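# Press two raised potentiometer knobs onto their collars

## Task

On the circuit board there are two potentiometers whose knobs sit raised; push each knob down until it seats on the collar of its own potentiometer. Neither potentiometer may be forced out of the board, or the attempt fails. The knobs must stay seated without the robot holding them, and at the end the gripper must release and withdraw from the parts.

## Robot and tools

ROBOT. A single arm with a two-finger gripper. Joint order in every command row and every per-joint result list is: elbow, wrist roll, shoulder, waist, wrist pitch, wrist yaw, then the gripper. Use only this order. Wrist roll is reversed relative to the URDF: its signed values in commands, results and refusals are the negative of the URDF angle. Stated ranges (URDF signs, rad): waist -3.054 to 3.054, shoulder 0.000 to 3.142, elbow 0.000 to 2.356, wrist pitch -1.571 to 1.571, wrist yaw -1.571 to 1.571, wrist roll -3.142 to 3.142. Real ends may differ by up to 0.010 rad.

FRAMES. The scene frame has its origin on the tabletop beneath the arm base, +z up, +y to the left when facing +x. The base may be tilted. end_effector_position (metres) is the point midway between the finger pads, about 3 to 4 cm behind the tips; the printed value can be inaccurate at long reach. Gripper axes: fingers point along its +x, open and close along its y.

A ROW is 7 numbers, each in [-1, 1]. The first six are joint offsets (not poses), measured from the joint angles at the start of the current action, not from the previous row; for the first action of a call they are measured from the last reported angles. Scale: 1.0 equals 0.9615 rad for waist, shoulder and elbow, 1.713 rad for wrist pitch, 1.767 for wrist yaw, 1.728 for wrist roll. The seventh number is the gripper opening, absolute: +1 fully open (0.088 m pad gap), empty fingers touch near -0.80, values down to -1 close no further. Closing fully takes at least about 0.5 s.

execute_actions(actions): a list of actions; each action is a table of 1 to 15 rows, each row lasting one control step (1/30 s); if fewer than 15 rows, the final row is held for the remaining steps, so each action lasts 0.5 s. An empty list just returns state and images. An action is refused if it would send a joint more than 0.010 rad outward past its range end, judged from the action's start angles; if any action is malformed or the first one fails that check, nothing in the call runs. A joint pushed past its real end stops there, and a "joint sent to its limit" line may appear (its absence does not prove there is room).

move(target, speed, blocking): target is one 7-number row; its six offsets are taken from the Joint positions in the latest result that lists them, not from the arm's current pose. All joints advance the same fraction along their paths, so the hand curves. speed (rad/s, 0.01 to 2, default 0.5) caps the fastest joint. Paths take 0.5 to 10 s; longer ones are cut off at 10 s. Nothing slows for obstacles; faster motion and targets set deeper past contact mean harder impacts and pushes. The gripper value is applied at the start. Result adds a "move:" line: outcome (done, off_target, moving, held, fault...), limits=held or limits=none, and the joint farthest from target. With blocking=false the result returns after 0.5 s while motion continues; further moves or actions are refused until a result shows it ended, so use wait or stop.

wait(seconds): 0 to 10 s, arm holds last command; returns early if a running move finishes. stop(): brakes a running move (needs room when fast); fingers keep moving. zoom_image(camera, region): camera is cam_high or cam_wrist, region [x0, y0, x1, y1] in pixels, at most 504 by 504, origin top-left. show_instructions(): shows the reference pages, no images of cameras. finished_scene(scene): integer 1 to 2, ends the current scene permanently and reports success; the result must already be stable.

MOTION LIMITS. Each step the sent target is kept within a lead of the measured angle: 0.211 rad (waist, shoulder, elbow), 0.213 (wrist pitch), 0.267 (wrist yaw), 0.228 (wrist roll). Targets that would shift the hand more than 70 mm are scaled back. Big offsets may need several actions; an unfinished motion may not complete on its own, so command the remainder. Friction can leave joints short, especially at long reach; check positions after each move. "joint command not followed" means the clearance check altered targets (mount blocks and posts count as arm).

RESULTS. State gives pose, quaternion wxyz, velocities (m/s, rad/s). Joint positions and velocities in joint order, plus pad gap in m. Joint targets show current drive goals. grip_measured is the opening on the command scale; readings may be off ~1 mm and read up to ~3 mm (0.061) narrow when squeezing. Command about 0.07 below grip_measured to hold firmly. grip_effort_n is motor effort (negative closes), capped near 83 N, offset and noisy, nonzero at rest. Joint torques and External joint torques are noisy estimates including friction; extra lines cover earlier actions.

CAMERAS. cam_high and cam_wrist, both 504x504, in that order. cam_high K=[[340.62, 0, 248.556], [0, 340.62, 251.691], [0, 0, 1]], fovy 72.99; cam_wrist K=[[411.429, 0, 250.514], [0, 411.429, 252.653], [0, 0, 1]], fovy 62.975; both with radial distortion.

AVOID. Load limits (N m): waist 17.6, shoulder 21.8, elbow 21.7, wrist pitch 5.74, wrist yaw 5.72, wrist roll 5.36; reaching one causes a 10 s stop and skips the rest of the call. Press the knobs gently and slowly so the potentiometers are not driven out of the board. Don't knock anything off the table, don't slam or drop parts. Held loads heat motors: MOTOR HOT from 50 °C, an OVER-TEMPERATURE FAULT hold at 95 °C, and power loss if not cooled. Brief external tugs on held or loose parts may occur.

Each tool is called after ">>>" in YAML: its name, and indented under it one key for each argument.

## Session

>>> execute_actions:
  actions: []

Scene clock: 0.00 s.
end_effector_position=(+0.0764, +0.4091, +0.2741) grip_measured=+0.854 grip_effort_n=n/a end_effector_quat_wxyz=(+0.784, -0.247, +0.528, +0.214) end_effector_velocity=(+0.002, -0.003, -0.003) end_effector_angular_velocity=(-0.016, +0.006, +0.003)
Joint names: [elbow, wrist roll, shoulder, waist, wrist pitch, wrist yaw]
Joint positions: [ 1.553 -0.914  2.131  1.532 -0.95   0.59   0.081]
Joint velocities: [-0.002  0.007  0.002 -0.007 -0.007 -0.007 -0.   ]
Joint torques (N m, as the arm reports them, + toward a larger Joint positions number): no reading
External joint torques (N m, as the arm's controller estimates them; a push from outside toward a larger Joint positions number lowers the number): no reading
Motor temperatures (°C, as the motors report them): [33 29 39 31 29 32]
Heat: hottest shoulder 39 °C (+0.0 °C/min).
Joint targets: [1.553 -0.914 2.131 1.532 -0.950 0.590]

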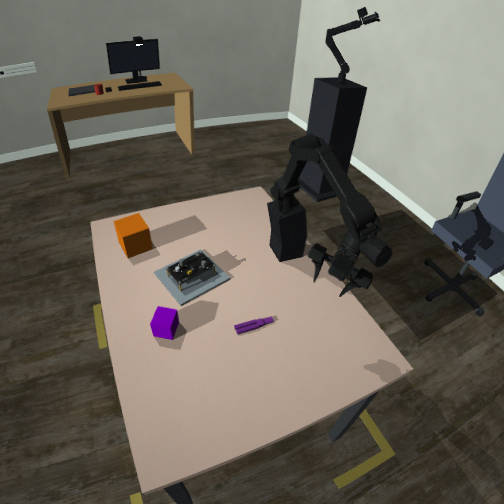

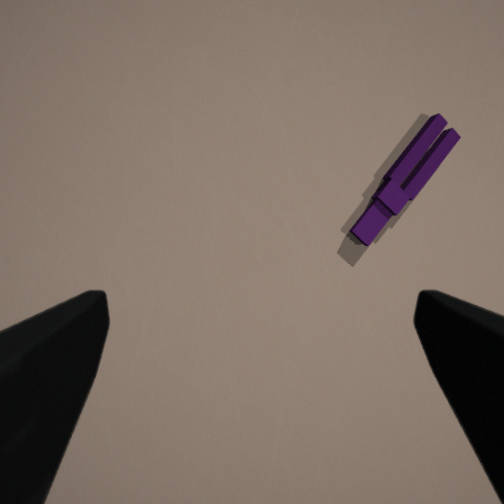

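>>> zoom_image:
  camera: "cam_high"
  region: [155, 240, 235, 305]

Region (155, 240, 235, 305) of cam_high's 504x504 image, scaled by 6.300, with more detail than that image has; it fills the top 410 rows of this view, and the rest is white.

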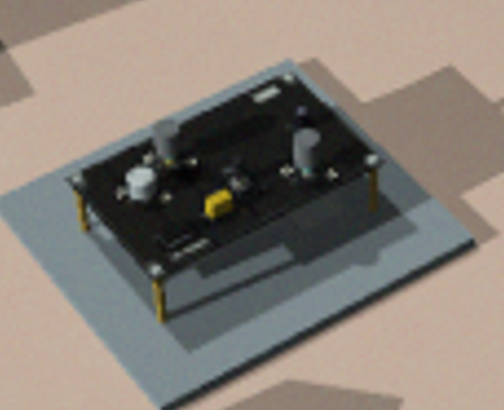

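>>> zoom_image:
  camera: "cam_high"
  region: [170, 252, 214, 280]

Region (170, 252, 214, 280) of cam_high's 504x504 image, scaled by 11.455, with more detail than that image has; it fills the top 321 rows of this view, and the rest is white.

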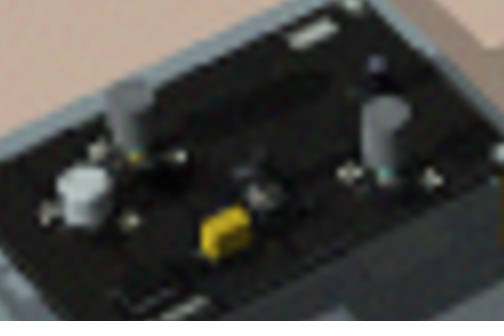

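>>> move:
  target: [-0.35,-0.3,-0.17,-0.95,0.15,-0.18,-1]
  speed: 1.2

Scene clock: 39.50 s.
end_effector_position=(+0.3037, +0.2086, +0.1759) grip_measured=-0.781 grip_effort_n=-83.5 end_effector_quat_wxyz=(+0.687, +0.219, +0.632, -0.285) end_effector_velocity=(-0.003, +0.000, -0.000) end_effector_angular_velocity=(+0.012, +0.019, -0.009)
Joint names: [elbow, wrist roll, shoulder, waist, wrist pitch, wrist yaw]
Joint positions: [ 1.226 -1.429  1.981  0.62  -0.695  0.275  0.001]
Joint velocities: [-0.002 -0.007 -0.002 -0.002 -0.007 -0.022 -0.   ]
Joint torques (N m, as the arm reports them, + toward a larger Joint positions number): [ 3.37 -0.08 -9.38  1.46  0.25  0.05]
External joint torques (N m, as the arm's controller estimates them; a push from outside toward a larger Joint positions number lowers the number): [-0.88 -0.08 -1.22  0.11  0.05 -0.08]
Motor temperatures (°C, as the motors report them): [37 29 48 32 29 33]
Heat: hottest shoulder 48 °C (+13.7 °C/min).
Joint targets: [1.216 -1.432 1.968 0.619 -0.693 0.272]
move: off_target; limits=none; farthest joint: the shoulder, 0.014 radians from its target (0.164 radians at the start)

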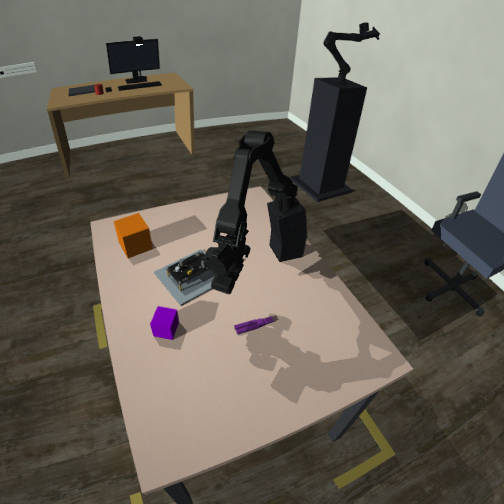

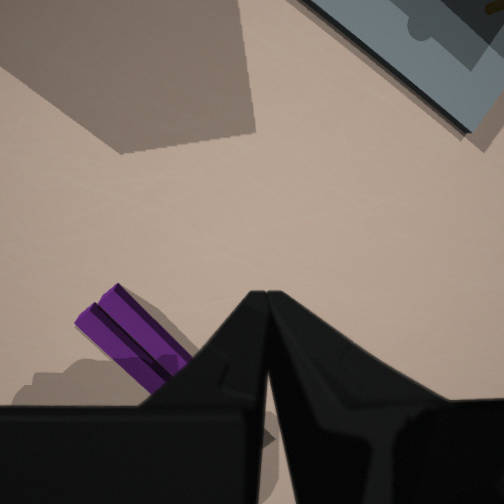

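>>> move:
  target: [-0.251,-0.2135,-0.135,-0.69,0.129,-0.14,-1]
  speed: 1.0

Scene clock: 45.77 s.
end_effector_position=(+0.3382, +0.0112, +0.1486) grip_measured=-0.781 grip_effort_n=-83.5 end_effector_quat_wxyz=(+0.452, +0.542, +0.452, -0.546) end_effector_velocity=(+0.001, +0.000, +0.000) end_effector_angular_velocity=(+0.007, -0.007, +0.005)
Joint names: [elbow, wrist roll, shoulder, waist, wrist pitch, wrist yaw]
Joint positions: [ 0.993 -1.795  1.864 -0.04  -0.475  0.031  0.001]
Joint velocities: [-0.002  0.007 -0.002 -0.002  0.007 -0.007 -0.   ]
Joint torques (N m, as the arm reports them, + toward a larger Joint positions number): [ 2.85 -0.02 -8.38 -0.16  0.32 -0.03]
External joint torques (N m, as the arm's controller estimates them; a push from outside toward a larger Joint positions number lowers the number): [-0.9  -0.02 -1.04 -0.32  0.04 -0.1 ]
Motor temperatures (°C, as the motors report them): [36 29 49 32 29 33]
Heat: hottest shoulder 49 °C (+13.1 °C/min).
Joint targets: [0.984 -1.798 1.851 -0.044 -0.474 0.027]
move: off_target; limits=none; farthest joint: the shoulder, 0.012 radians from its target (0.130 radians at the start)

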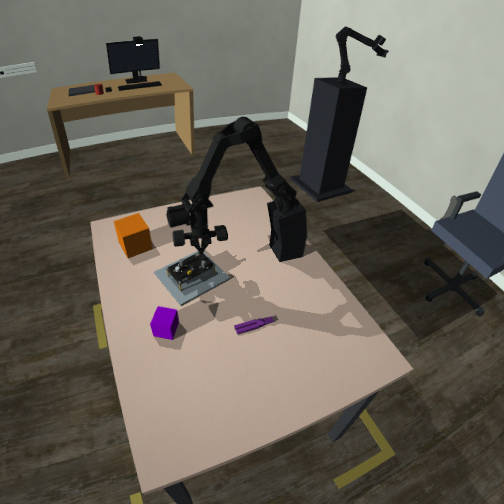

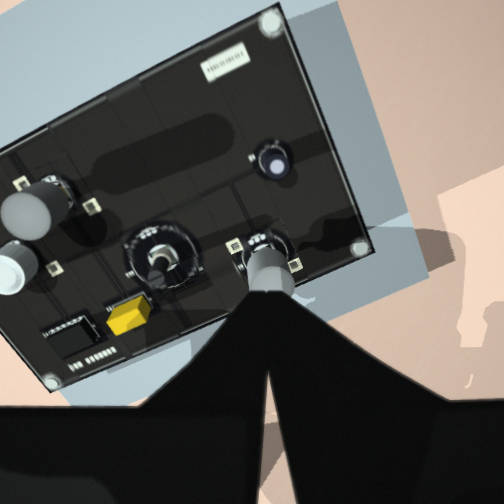

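>>> move:
  target: [-0.005,0,-0.005,0.04,0,0,-1]
  speed: 0.2

>>> zoom_image:
  camera: "cam_high"
  region: [175, 235, 225, 280]

Scene clock: 51.00 s.
end_effector_position=(+0.3377, +0.0233, +0.1490) grip_measured=-0.781 grip_effort_n=-83.5 end_effector_quat_wxyz=(+0.459, +0.536, +0.463, -0.536) end_effector_velocity=(-0.004, +0.002, -0.000) end_effector_angular_velocity=(+0.020, +0.014, +0.005)
Joint names: [elbow, wrist roll, shoulder, waist, wrist pitch, wrist yaw]
Joint positions: [ 0.993 -1.795  1.864 -0.005 -0.475  0.031  0.001]
Joint velocities: [-0.007  0.007 -0.002 -0.002 -0.007 -0.022  0.   ]
Joint torques (N m, as the arm reports them, + toward a larger Joint positions number): [ 3.2   0.   -7.57  0.72  0.21  0.04]
External joint torques (N m, as the arm's controller estimates them; a push from outside toward a larger Joint positions number lowers the number): [-0.48  0.01 -0.25  0.48 -0.04 -0.02]
Motor temperatures (°C, as the motors report them): [36 29 49 32 29 32]
Heat: hottest shoulder 49 °C (+11.8 °C/min).
Joint targets: [0.988 -1.794 1.859 -0.001 -0.475 0.031]
move: done; limits=none; farthest joint: the elbow, 0.005 radians from its target (0.005 radians at the start)

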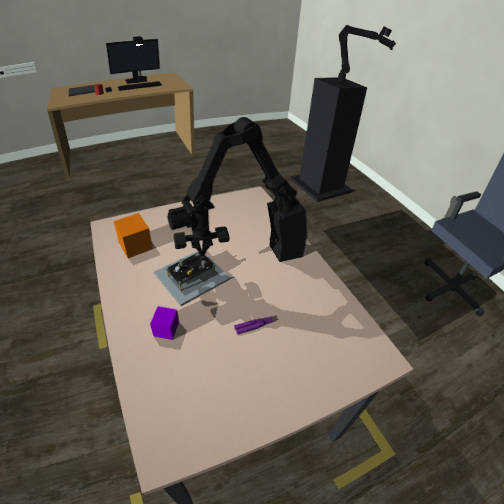

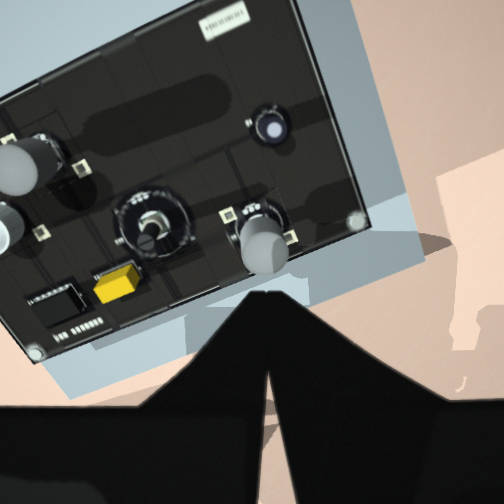

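Region (175, 235, 225, 280) of cam_high's 504x504 image, scaled by 10.080, with more detail than that image has; it fills the top 454 rows of this view, and the rest is white.

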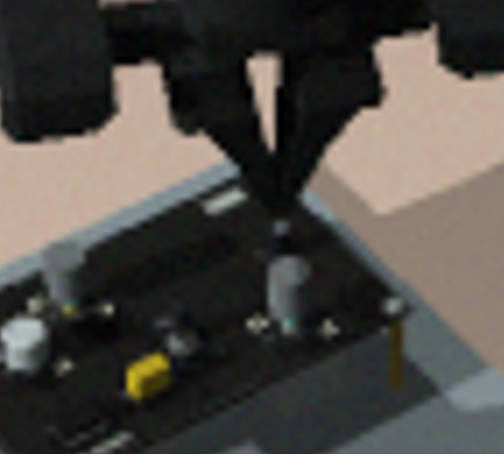

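>>> move:
  target: [-0.005,0,0.0434,-0.0095,0.0174,0,-1]
  speed: 0.1

>>> zoom_image:
  camera: "cam_high"
  region: [175, 235, 225, 280]

Scene clock: 59.50 s.
end_effector_position=(+0.3377, +0.0217, +0.1388) grip_measured=-0.781 grip_effort_n=-83.5 end_effector_quat_wxyz=(+0.457, +0.535, +0.462, -0.539) end_effector_velocity=(+0.001, +0.002, +0.000) end_effector_angular_velocity=(+0.008, -0.007, +0.009)
Joint names: [elbow, wrist roll, shoulder, waist, wrist pitch, wrist yaw]
Joint positions: [ 0.993 -1.795  1.898 -0.01  -0.447  0.031  0.001]
Joint velocities: [-0.002  0.007 -0.002  0.002  0.007 -0.007 -0.   ]
Joint torques (N m, as the arm reports them, + toward a larger Joint positions number): [ 3.17  0.02 -6.12 -0.06  0.33  0.07]
External joint torques (N m, as the arm's controller estimates them; a push from outside toward a larger Joint positions number lowers the number): [-0.43  0.02  1.3  -0.36  0.07  0.01]
Motor temperatures (°C, as the motors report them): [36 29 49 32 29 32]
Heat: hottest shoulder 49 °C (+10.1 °C/min).
Joint targets: [0.988 -1.795 1.906 -0.014 -0.445 0.031]
move: done; limits=none; farthest joint: the shoulder, 0.008 radians from its target (0.042 radians at the start)

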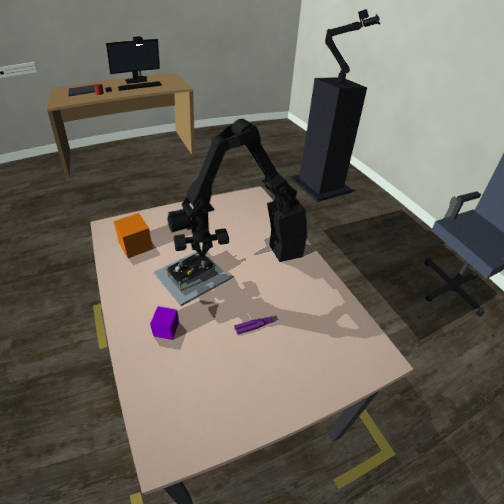

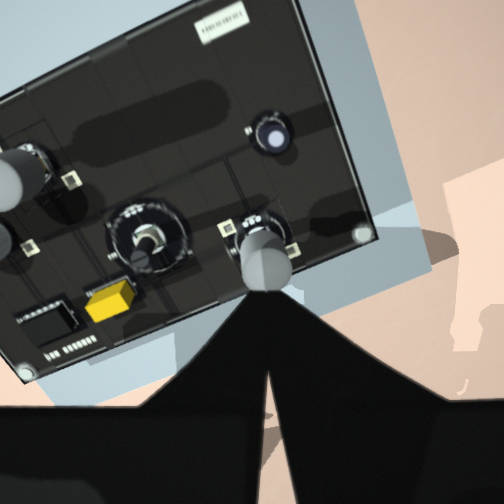

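Region (175, 235, 225, 280) of cam_high's 504x504 image, scaled by 10.080, with more detail than that image has; it fills the top 454 rows of this view, and the rest is white.

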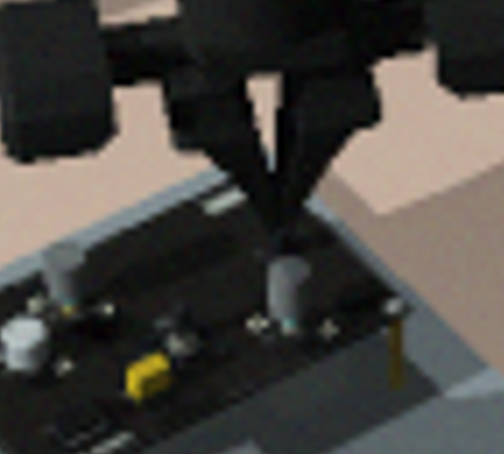

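>>> move:
  target: [-0.005,0,0.033,-0.003,0.0125,0,-1]
  speed: 0.08

>>> zoom_image:
  camera: "cam_high"
  region: [175, 235, 225, 280]

Scene clock: 66.40 s.
end_effector_position=(+0.3374, +0.0220, +0.1319) grip_measured=-0.781 grip_effort_n=-83.5 end_effector_quat_wxyz=(+0.456, +0.534, +0.463, -0.540) end_effector_velocity=(-0.002, -0.002, +0.000) end_effector_angular_velocity=(+0.005, +0.008, -0.014)
Joint names: [elbow, wrist roll, shoulder, waist, wrist pitch, wrist yaw]
Joint positions: [ 0.993 -1.795  1.921 -0.01  -0.428  0.031  0.001]
Joint velocities: [-0.002 -0.007 -0.002 -0.007 -0.007 -0.007 -0.   ]
Joint torques (N m, as the arm reports them, + toward a larger Joint positions number): [ 3.21  0.01 -6.28 -0.09  0.31  0.04]
External joint torques (N m, as the arm's controller estimates them; a push from outside toward a larger Joint positions number lowers the number): [-0.27  0.01  1.15 -0.32  0.06 -0.02]
Motor temperatures (°C, as the motors report them): [36 29 49 31 29 32]
Heat: hottest shoulder 49 °C (+8.1 °C/min).
Joint targets: [0.988 -1.795 1.929 -0.013 -0.426 0.031]
move: done; limits=none; farthest joint: the shoulder, 0.009 radians from its target (0.032 radians at the start)

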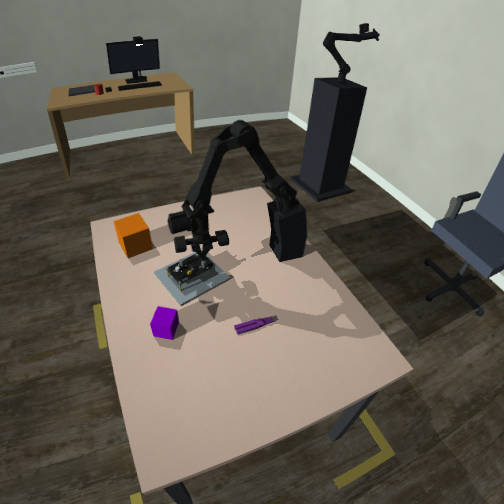

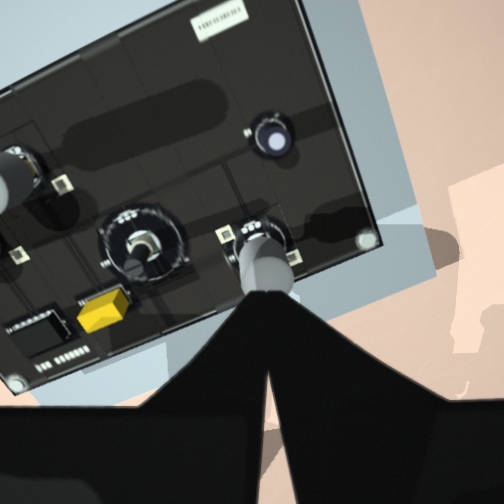

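Region (175, 235, 225, 280) of cam_high's 504x504 image, scaled by 10.080, with more detail than that image has; it fills the top 454 rows of this view, and the rest is white.

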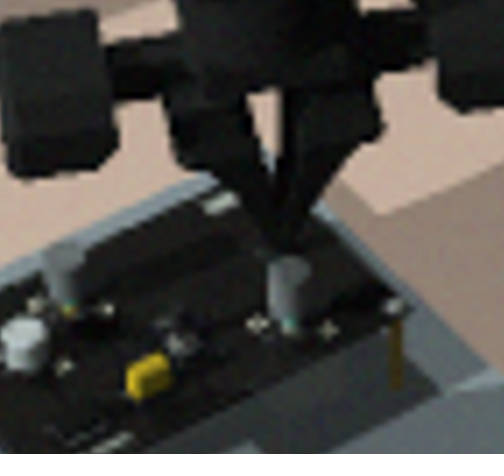

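>>> zoom_image:
  camera: "cam_wrist"
  region: [210, 200, 330, 320]

Region (210, 200, 330, 320) of cam_wrist's 504x504 image, scaled by 4.200, with more detail than that image has.

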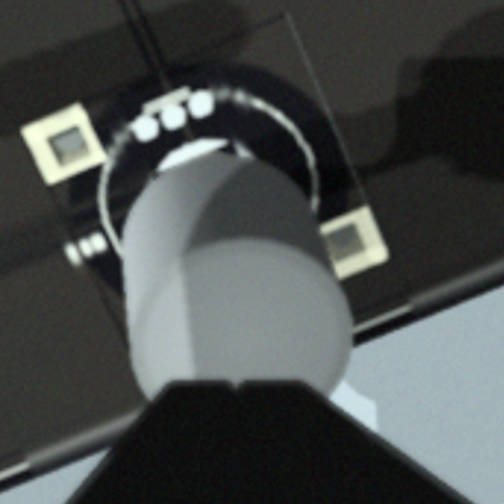

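>>> execute_actions:
  actions:
    - [[-0.005,0,0.016,0,0.0045,0,-1]]
    - [[-0.005,0,0.016,0,0.0045,0,-1]]

>>> zoom_image:
  camera: "cam_wrist"
  region: [210, 200, 330, 320]

Scene clock: 74.67 s.
end_effector_position=(+0.3370, +0.0221, +0.1274) grip_measured=-0.781 grip_effort_n=-83.5 end_effector_quat_wxyz=(+0.456, +0.533, +0.464, -0.541) end_effector_velocity=(-0.005, +0.002, -0.002) end_effector_angular_velocity=(+0.020, +0.019, +0.005)
Joint names: [elbow, wrist roll, shoulder, waist, wrist pitch, wrist yaw]
Joint positions: [ 0.993 -1.795  1.936 -0.01  -0.415  0.031  0.001]
Joint velocities: [-0.007  0.007  0.002 -0.002 -0.007 -0.022 -0.   ]
Joint torques (N m, as the arm reports them, + toward a larger Joint positions number): [ 3.01  0.04 -6.25  0.27  0.31  0.05]
External joint torques (N m, as the arm's controller estimates them; a push from outside toward a larger Joint positions number lowers the number): [-0.31  0.04  1.15  0.02  0.1   0.  ]
External joint torques at the end of the 1st action: [-0.31  0.01  1.28  0.04  0.1   0.02]
Motor temperatures (°C, as the motors report them): [35 29 48 31 29 32]
Heat: hottest shoulder 48 °C (+5.0 °C/min).
Joint targets: [0.988 -1.795 1.944 -0.010 -0.414 0.031]

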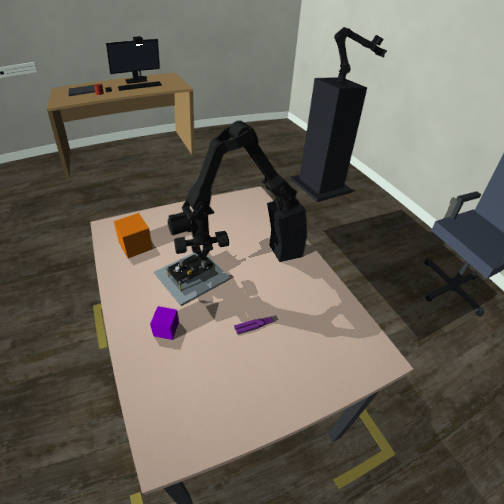

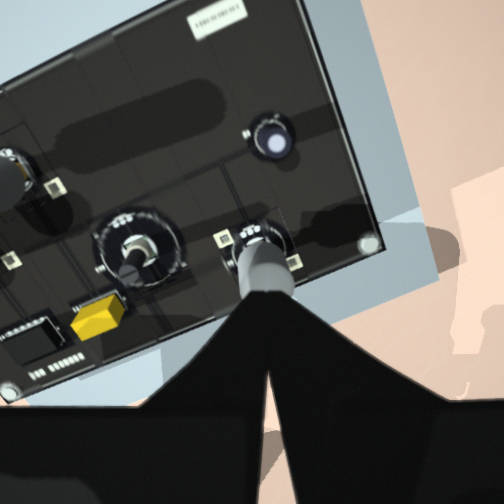

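Region (210, 200, 330, 320) of cam_wrist's 504x504 image, scaled by 4.200, with more detail than that image has.

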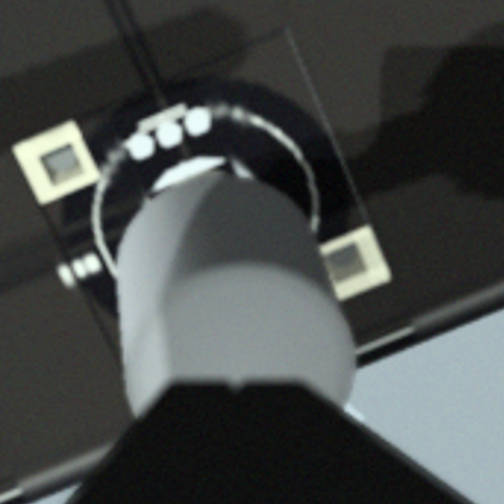

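>>> execute_actions:
  actions:
    - [[-0.005,0,0.016,0.0095,0.0045,0,-1]]
    - [[-0.005,0,0.016,0.003,0.0045,0,-1]]

>>> zoom_image:
  camera: "cam_wrist"
  region: [210, 200, 330, 320]

Scene clock: 80.87 s.
end_effector_position=(+0.3364, +0.0239, +0.1229) grip_measured=-0.781 grip_effort_n=-83.5 end_effector_quat_wxyz=(+0.456, +0.531, +0.466, -0.540) end_effector_velocity=(-0.002, +0.000, +0.000) end_effector_angular_velocity=(+0.006, +0.008, -0.010)
Joint names: [elbow, wrist roll, shoulder, waist, wrist pitch, wrist yaw]
Joint positions: [ 0.993 -1.795  1.951 -0.005 -0.404  0.031  0.001]
Joint velocities: [-0.002 -0.007 -0.002 -0.002 -0.007 -0.007 -0.   ]
Joint torques (N m, as the arm reports them, + toward a larger Joint positions number): [ 2.92  0.05 -6.25  0.65  0.31  0.06]
External joint torques (N m, as the arm's controller estimates them; a push from outside toward a larger Joint positions number lowers the number): [-0.41  0.05  1.25  0.36  0.08  0.  ]
External joint torques at the end of the 1st action: [-0.45  0.    1.29  0.41  0.08  0.  ]
Motor temperatures (°C, as the motors report them): [35 29 48 31 29 32]
Heat: hottest shoulder 48 °C (+3.0 °C/min).
Joint targets: [0.988 -1.795 1.959 -0.002 -0.402 0.031]

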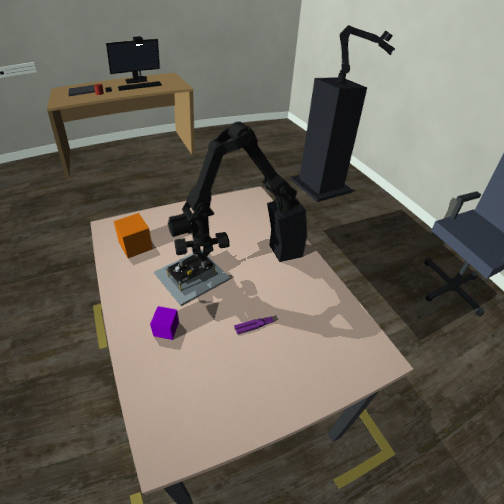

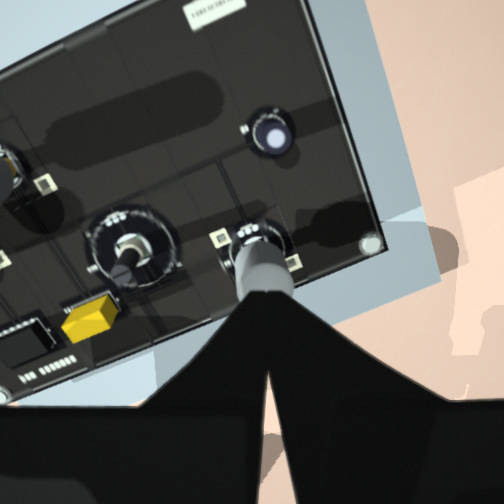

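Region (210, 200, 330, 320) of cam_wrist's 504x504 image, scaled by 4.200, with more detail than that image has.

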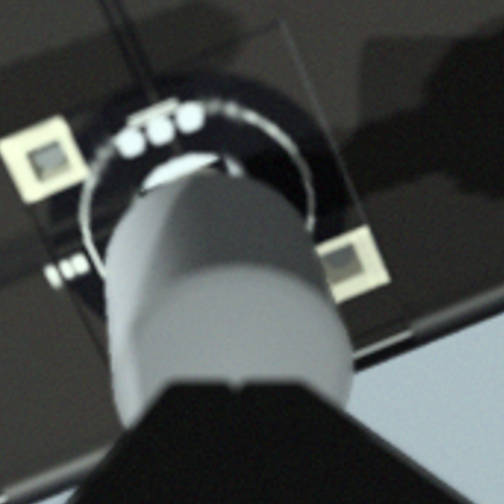

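>>> execute_actions:
  actions:
    - [[-0.005,0,0.016,0.003,0.0052,0,-1]]
    - [[-0.005,0,0.016,0.003,0.0045,0,-1]]

>>> zoom_image:
  camera: "cam_wrist"
  region: [210, 200, 330, 320]

Scene clock: 86.03 s.
end_effector_position=(+0.3362, +0.0241, +0.1185) grip_measured=-0.781 grip_effort_n=-83.5 end_effector_quat_wxyz=(+0.456, +0.531, +0.467, -0.541) end_effector_velocity=(-0.004, +0.002, +0.002) end_effector_angular_velocity=(+0.007, +0.018, +0.010)
Joint names: [elbow, wrist roll, shoulder, waist, wrist pitch, wrist yaw]
Joint positions: [ 0.993 -1.795  1.966 -0.005 -0.39   0.031  0.001]
Joint velocities: [-0.002  0.007 -0.007  0.002 -0.022 -0.007 -0.   ]
Joint torques (N m, as the arm reports them, + toward a larger Joint positions number): [ 2.85  0.   -6.23  0.59  0.24  0.05]
External joint torques (N m, as the arm's controller estimates them; a push from outside toward a larger Joint positions number lowers the number): [-0.42  0.    1.29  0.31  0.01  0.  ]
External joint torques at the end of the 1st action: [-0.38  0.03  1.36  0.29  0.07  0.  ]
Motor temperatures (°C, as the motors report them): [35 29 48 31 29 32]
Heat: hottest shoulder 48 °C (+2.0 °C/min).
Joint targets: [0.988 -1.795 1.974 -0.002 -0.389 0.031]

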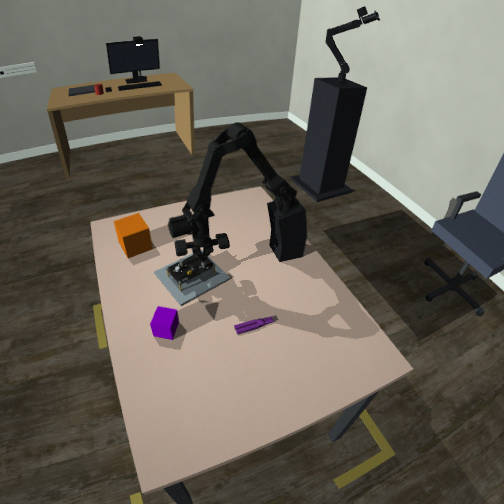

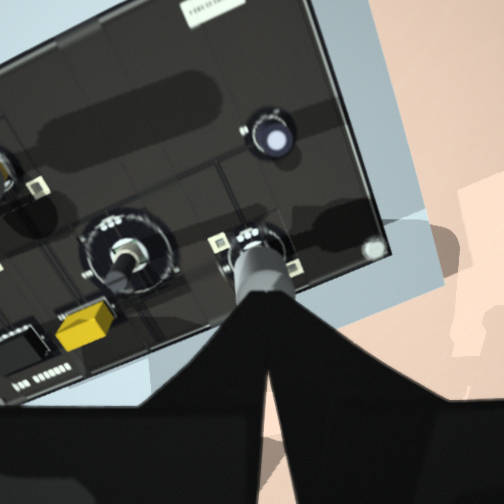

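Region (210, 200, 330, 320) of cam_wrist's 504x504 image, scaled by 4.200, with more detail than that image has.

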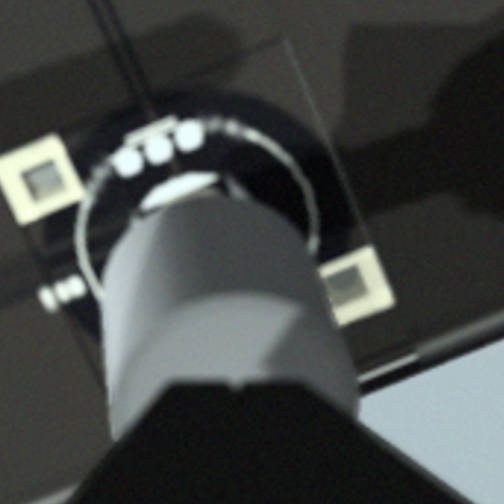

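>>> execute_actions:
  actions:
    - [[-0.005,0,0.008,0.011,0.001,0,-1]]
    - [[-0.005,0,0.015,0.003,0.004,0,-1]]

>>> zoom_image:
  camera: "cam_wrist"
  region: [210, 200, 330, 320]

Scene clock: 91.97 s.
end_effector_position=(+0.3358, +0.0266, +0.1166) grip_measured=-0.781 grip_effort_n=-83.5 end_effector_quat_wxyz=(+0.457, +0.530, +0.469, -0.539) end_effector_velocity=(-0.005, -0.002, +0.000) end_effector_angular_velocity=(-0.009, +0.021, +0.021)
Joint names: [elbow, wrist roll, shoulder, waist, wrist pitch, wrist yaw]
Joint positions: [ 0.993 -1.795  1.973  0.002 -0.385  0.031  0.001]
Joint velocities: [-0.002  0.022 -0.002 -0.002 -0.022  0.007 -0.   ]
Joint torques (N m, as the arm reports them, + toward a larger Joint positions number): [ 2.81  0.02 -6.21  0.58  0.28  0.05]
External joint torques (N m, as the arm's controller estimates them; a push from outside toward a larger Joint positions number lowers the number): [-0.39  0.02  1.33  0.34  0.07 -0.01]
External joint torques at the end of the 1st action: [-0.42  0.02  1.27  0.45  0.09  0.  ]
Motor temperatures (°C, as the motors report them): [35 29 47 31 29 32]
Heat: hottest shoulder 47 °C (+0.0 °C/min).
Joint targets: [0.988 -1.795 1.981 0.004 -0.383 0.031]

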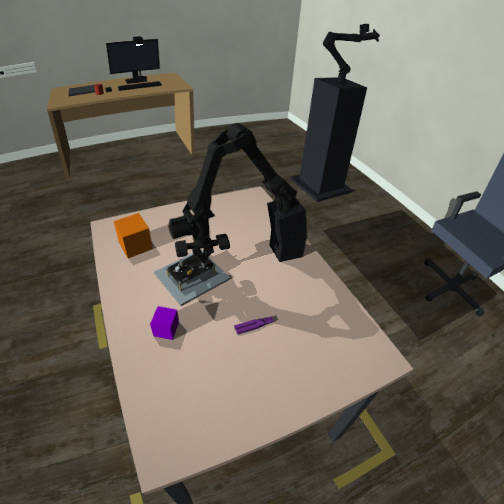

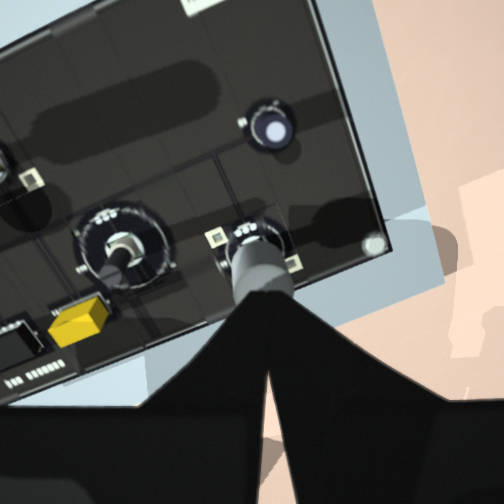

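Region (210, 200, 330, 320) of cam_wrist's 504x504 image, scaled by 4.200, with more detail than that image has.

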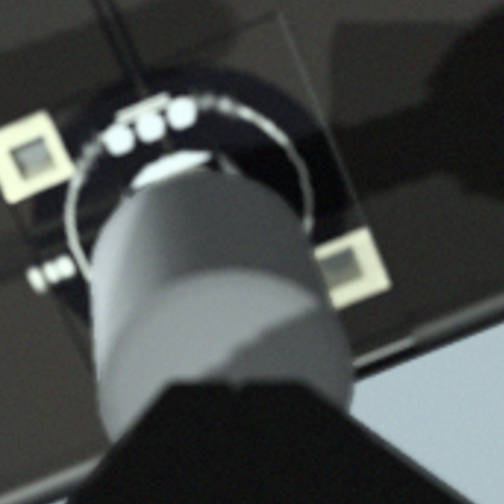

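>>> execute_actions:
  actions:
    - [[-0.005,0,0.015,0.003,0.0055,0,-1]]
    - [[-0.005,0,0.015,0.003,0.003,0,-1]]
    - [[-0.006,0,0.016,0.003,0.002,0,-1]]

>>> zoom_image:
  camera: "cam_wrist"
  region: [210, 200, 330, 320]

Scene clock: 98.03 s.
end_effector_position=(+0.3360, +0.0267, +0.1144) grip_measured=-0.781 grip_effort_n=-83.5 end_effector_quat_wxyz=(+0.457, +0.530, +0.469, -0.539) end_effector_velocity=(-0.002, +0.000, +0.000) end_effector_angular_velocity=(+0.007, +0.008, +0.020)
Joint names: [elbow, wrist roll, shoulder, waist, wrist pitch, wrist yaw]
Joint positions: [ 0.993 -1.795  1.98   0.002 -0.377  0.031  0.001]
Joint velocities: [-0.002  0.022 -0.002 -0.002 -0.007 -0.007 -0.   ]
Joint torques (N m, as the arm reports them, + toward a larger Joint positions number): [ 2.81  0.01 -5.47  0.65  0.41  0.05]
External joint torques (N m, as the arm's controller estimates them; a push from outside toward a larger Joint positions number lowers the number): [-0.43  0.01  2.1   0.38  0.17  0.  ]
External joint torques at the end of the 1st action: [-0.36  0.    1.64  0.39  0.14 -0.01]
External joint torques at the end of the 2nd action: [-0.22  0.    1.8   0.46  0.21 -0.01]
Motor temperatures (°C, as the motors report them): [35 29 47 31 29 32]
Heat: hottest shoulder 47 °C (-1.0 °C/min).
Joint targets: [0.987 -1.795 1.994 0.004 -0.374 0.031]

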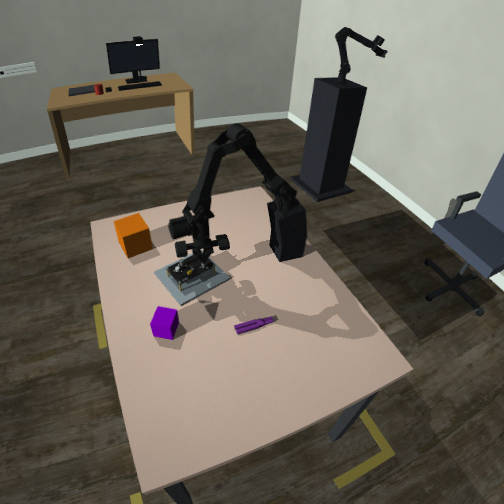

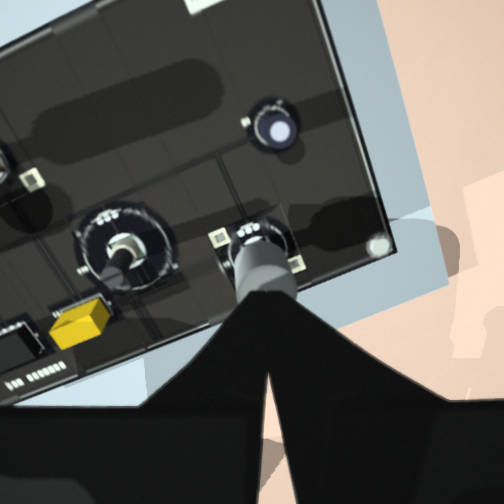

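Region (210, 200, 330, 320) of cam_wrist's 504x504 image, scaled by 4.200, with more detail than that image has.

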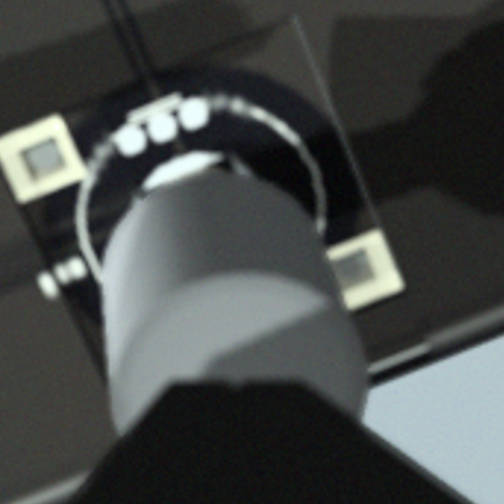

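>>> execute_actions:
  actions:
    - [[-0.008,0,0.019,0.003,0.001,0,-1]]
    - [[-0.010,0,0.023,0.003,0.001,0,-1]]

>>> execute_actions:
  actions:
    - [[-0.012,0,0.026,0.003,0.0015,0,-1]]
    - [[-0.014,0,0.030,0.003,0.0015,0,-1]]

Scene clock: 103.87 s.
end_effector_position=(+0.3353, +0.0266, +0.1134) grip_measured=-0.781 grip_effort_n=-83.5 end_effector_quat_wxyz=(+0.457, +0.529, +0.469, -0.540) end_effector_velocity=(-0.002, -0.002, +0.000) end_effector_angular_velocity=(+0.006, +0.008, +0.015)
Joint names: [elbow, wrist roll, shoulder, waist, wrist pitch, wrist yaw]
Joint positions: [ 0.993 -1.795  1.983  0.002 -0.377  0.031  0.001]
Joint velocities: [-0.002  0.022 -0.002 -0.007 -0.007 -0.007  0.   ]
Joint torques (N m, as the arm reports them, + toward a larger Joint positions number): [ 2.34  0.01 -4.81  0.54  0.22  0.06]
External joint torques (N m, as the arm's controller estimates them; a push from outside toward a larger Joint positions number lowers the number): [-0.89  0.01  2.76  0.31 -0.01  0.  ]
External joint torques at the end of the 1st action: [-0.67  0.02  2.51  0.43  0.05  0.  ]
Motor temperatures (°C, as the motors report them): [35 29 47 31 29 32]
Heat: hottest shoulder 47 °C (-2.0 °C/min).
Joint targets: [0.984 -1.795 2.003 0.004 -0.375 0.031]

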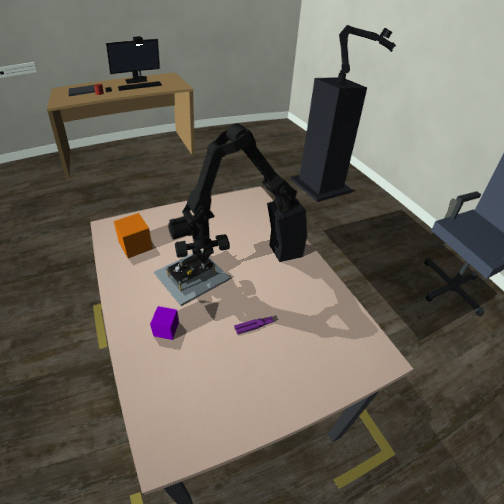

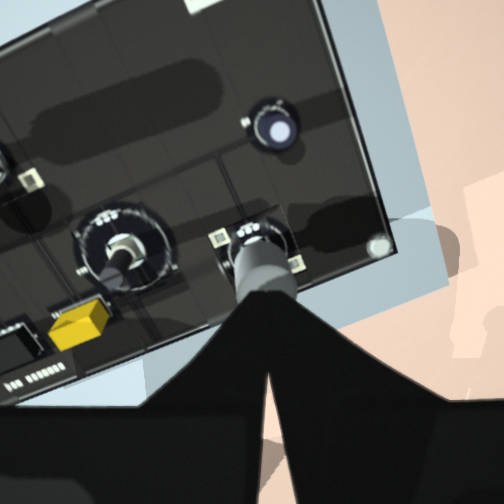

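Scene clock: 104.87 s.
end_effector_position=(+0.3348, +0.0266, +0.1121) grip_measured=-0.781 grip_effort_n=-83.5 end_effector_quat_wxyz=(+0.456, +0.528, +0.470, -0.541) end_effector_velocity=(-0.000, +0.004, +0.001) end_effector_angular_velocity=(+0.023, -0.006, +0.009)
Joint names: [elbow, wrist roll, shoulder, waist, wrist pitch, wrist yaw]
Joint positions: [ 0.993 -1.795  1.988  0.002 -0.375  0.031  0.001]
Joint velocities: [-0.007  0.007 -0.007  0.002  0.007 -0.022 -0.   ]
Joint torques (N m, as the arm reports them, + toward a larger Joint positions number): [ 2.01  0.   -4.1   0.48  0.29  0.04]
External joint torques (N m, as the arm's controller estimates them; a push from outside toward a larger Joint positions number lowers the number): [-1.21  0.    3.52  0.13  0.06 -0.01]
External joint torques at the end of the 1st action: [-0.94  0.02  2.99  0.43  0.05  0.01]
Motor temperatures (°C, as the motors report them): [35 29 47 31 29 32]
Heat: hottest shoulder 47 °C (-2.0 °C/min).
Joint targets: [0.980 -1.795 2.014 0.004 -0.373 0.031]

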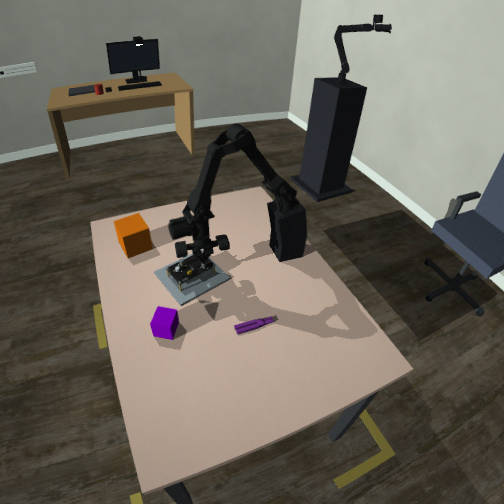

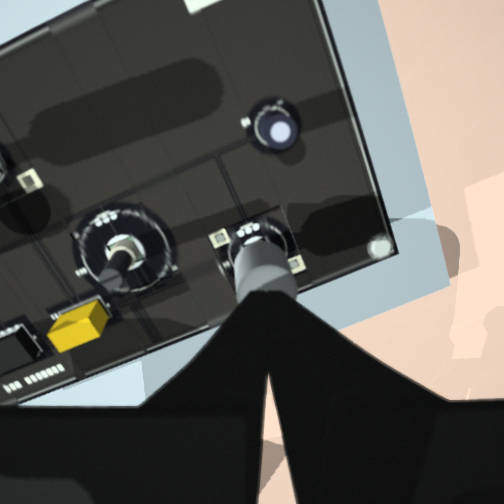

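>>> execute_actions:
  actions:
    - [[-0.016,0,0.033,0.003,0.0015,0,-1]]
    - [[-0.018,0,0.037,0.003,0.0015,0,-1]]

Scene clock: 109.37 s.
end_effector_position=(+0.3341, +0.0266, +0.1106) grip_measured=-0.781 grip_effort_n=-83.5 end_effector_quat_wxyz=(+0.455, +0.527, +0.471, -0.541) end_effector_velocity=(-0.002, +0.002, +0.000) end_effector_angular_velocity=(+0.021, +0.009, -0.010)
Joint names: [elbow, wrist roll, shoulder, waist, wrist pitch, wrist yaw]
Joint positions: [ 0.993 -1.795  1.993  0.002 -0.373  0.031  0.001]
Joint velocities: [-0.002 -0.007 -0.002 -0.002 -0.007 -0.022 -0.   ]
Joint torques (N m, as the arm reports them, + toward a larger Joint positions number): [ 1.57 -0.01 -3.37  0.5   0.28  0.06]
External joint torques (N m, as the arm's controller estimates them; a push from outside toward a larger Joint positions number lowers the number): [-1.57 -0.01  4.18  0.21  0.07  0.01]
External joint torques at the end of the 1st action: [-1.42  0.    3.83  0.38  0.05 -0.01]
Motor temperatures (°C, as the motors report them): [35 29 46 31 29 32]
Heat: hottest shoulder 46 °C (-3.0 °C/min).
Joint targets: [0.976 -1.795 2.026 0.004 -0.371 0.031]

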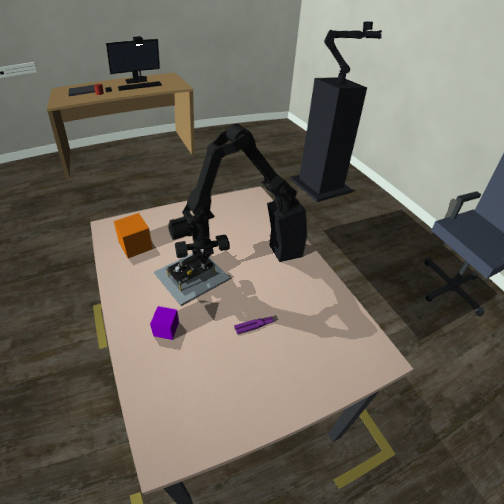

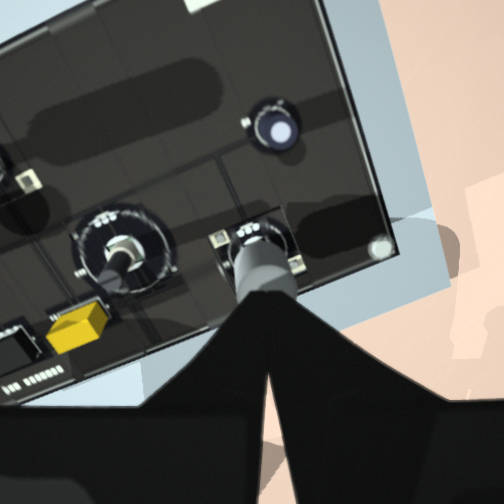

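>>> execute_actions:
  actions:
    - [[-0.019,0,0.040,0.003,0.0015,0,-1]]
    - [[-0.020,0,0.044,0.003,0.0015,0,-1]]

Scene clock: 112.97 s.
end_effector_position=(+0.3334, +0.0266, +0.1093) grip_measured=-0.781 grip_effort_n=-83.5 end_effector_quat_wxyz=(+0.455, +0.526, +0.471, -0.542) end_effector_velocity=(-0.003, +0.002, -0.001) end_effector_angular_velocity=(+0.021, +0.014, +0.005)
Joint names: [elbow, wrist roll, shoulder, waist, wrist pitch, wrist yaw]
Joint positions: [ 0.993 -1.795  1.998  0.002 -0.371  0.031  0.001]
Joint velocities: [-0.002  0.007  0.002 -0.002 -0.007 -0.022 -0.   ]
Joint torques (N m, as the arm reports them, + toward a larger Joint positions number): [ 1.47  0.   -2.54  0.59  0.27  0.07]
External joint torques (N m, as the arm's controller estimates them; a push from outside toward a larger Joint positions number lowers the number): [-1.57  0.    4.91  0.31  0.09  0.02]
External joint torques at the end of the 1st action: [-1.5   0.    4.67  0.3   0.09  0.  ]
Motor temperatures (°C, as the motors report them): [35 29 46 31 29 32]
Heat: hottest shoulder 46 °C (-3.1 °C/min).
Joint targets: [0.974 -1.795 2.037 0.004 -0.370 0.031]

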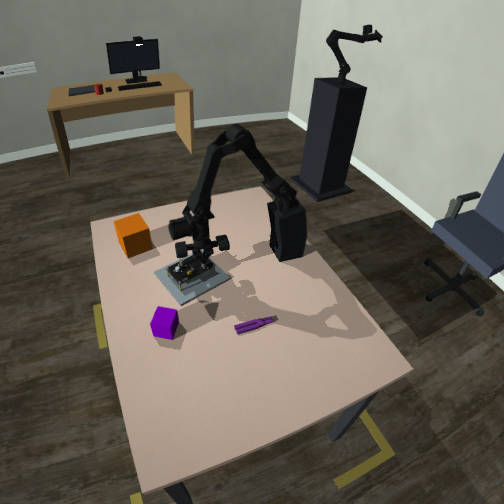

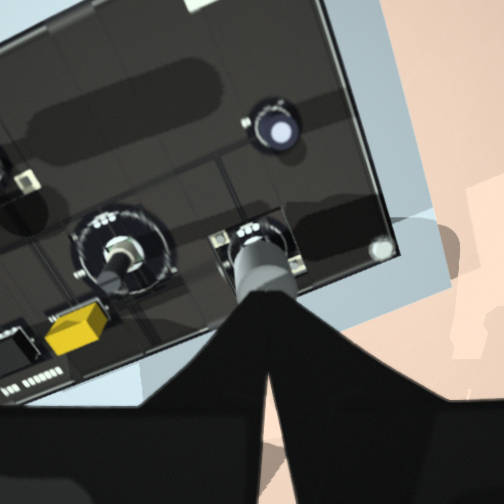

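>>> execute_actions:
  actions:
    - [[-0.021,0,0.047,0.003,0.0015,0,-1]]
    - [[-0.022,0,0.051,0.003,0.0015,0,-1]]

Scene clock: 116.43 s.
end_effector_position=(+0.3327, +0.0266, +0.1078) grip_measured=-0.781 grip_effort_n=-83.5 end_effector_quat_wxyz=(+0.454, +0.525, +0.472, -0.543) end_effector_velocity=(+0.001, +0.003, +0.000) end_effector_angular_velocity=(+0.022, -0.005, +0.004)
Joint names: [elbow, wrist roll, shoulder, waist, wrist pitch, wrist yaw]
Joint positions: [ 0.993 -1.795  2.002  0.002 -0.369  0.031  0.001]
Joint velocities: [-0.002  0.007 -0.002 -0.002  0.007 -0.022 -0.   ]
Joint torques (N m, as the arm reports them, + toward a larger Joint positions number): [ 1.16  0.02 -1.65  0.56  0.28  0.06]
External joint torques (N m, as the arm's controller estimates them; a push from outside toward a larger Joint positions number lowers the number): [-1.98  0.02  5.96  0.33  0.07  0.  ]
External joint torques at the end of the 1st action: [-1.75  0.    5.5   0.4   0.12 -0.02]
Motor temperatures (°C, as the motors report them): [34 29 45 31 29 32]
Heat: hottest shoulder 45 °C (-4.0 °C/min).
Joint targets: [0.972 -1.795 2.049 0.004 -0.368 0.031]

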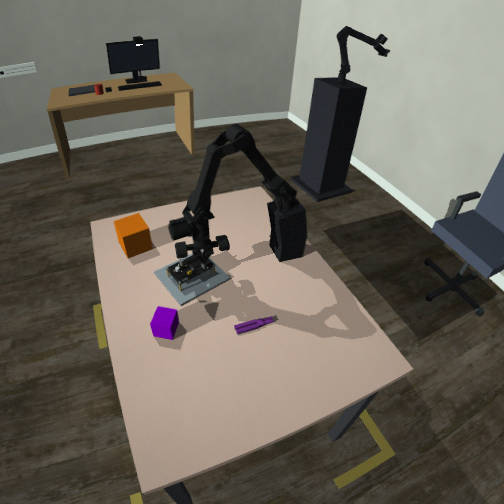

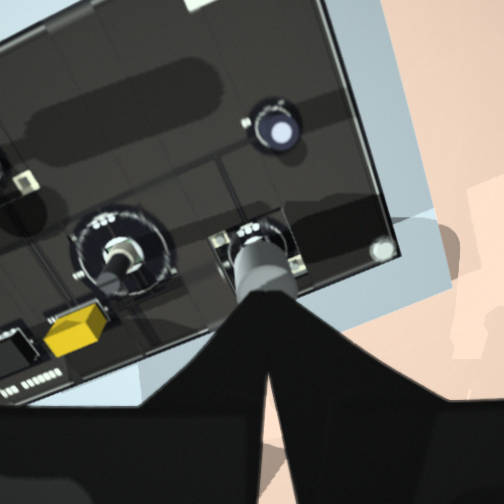

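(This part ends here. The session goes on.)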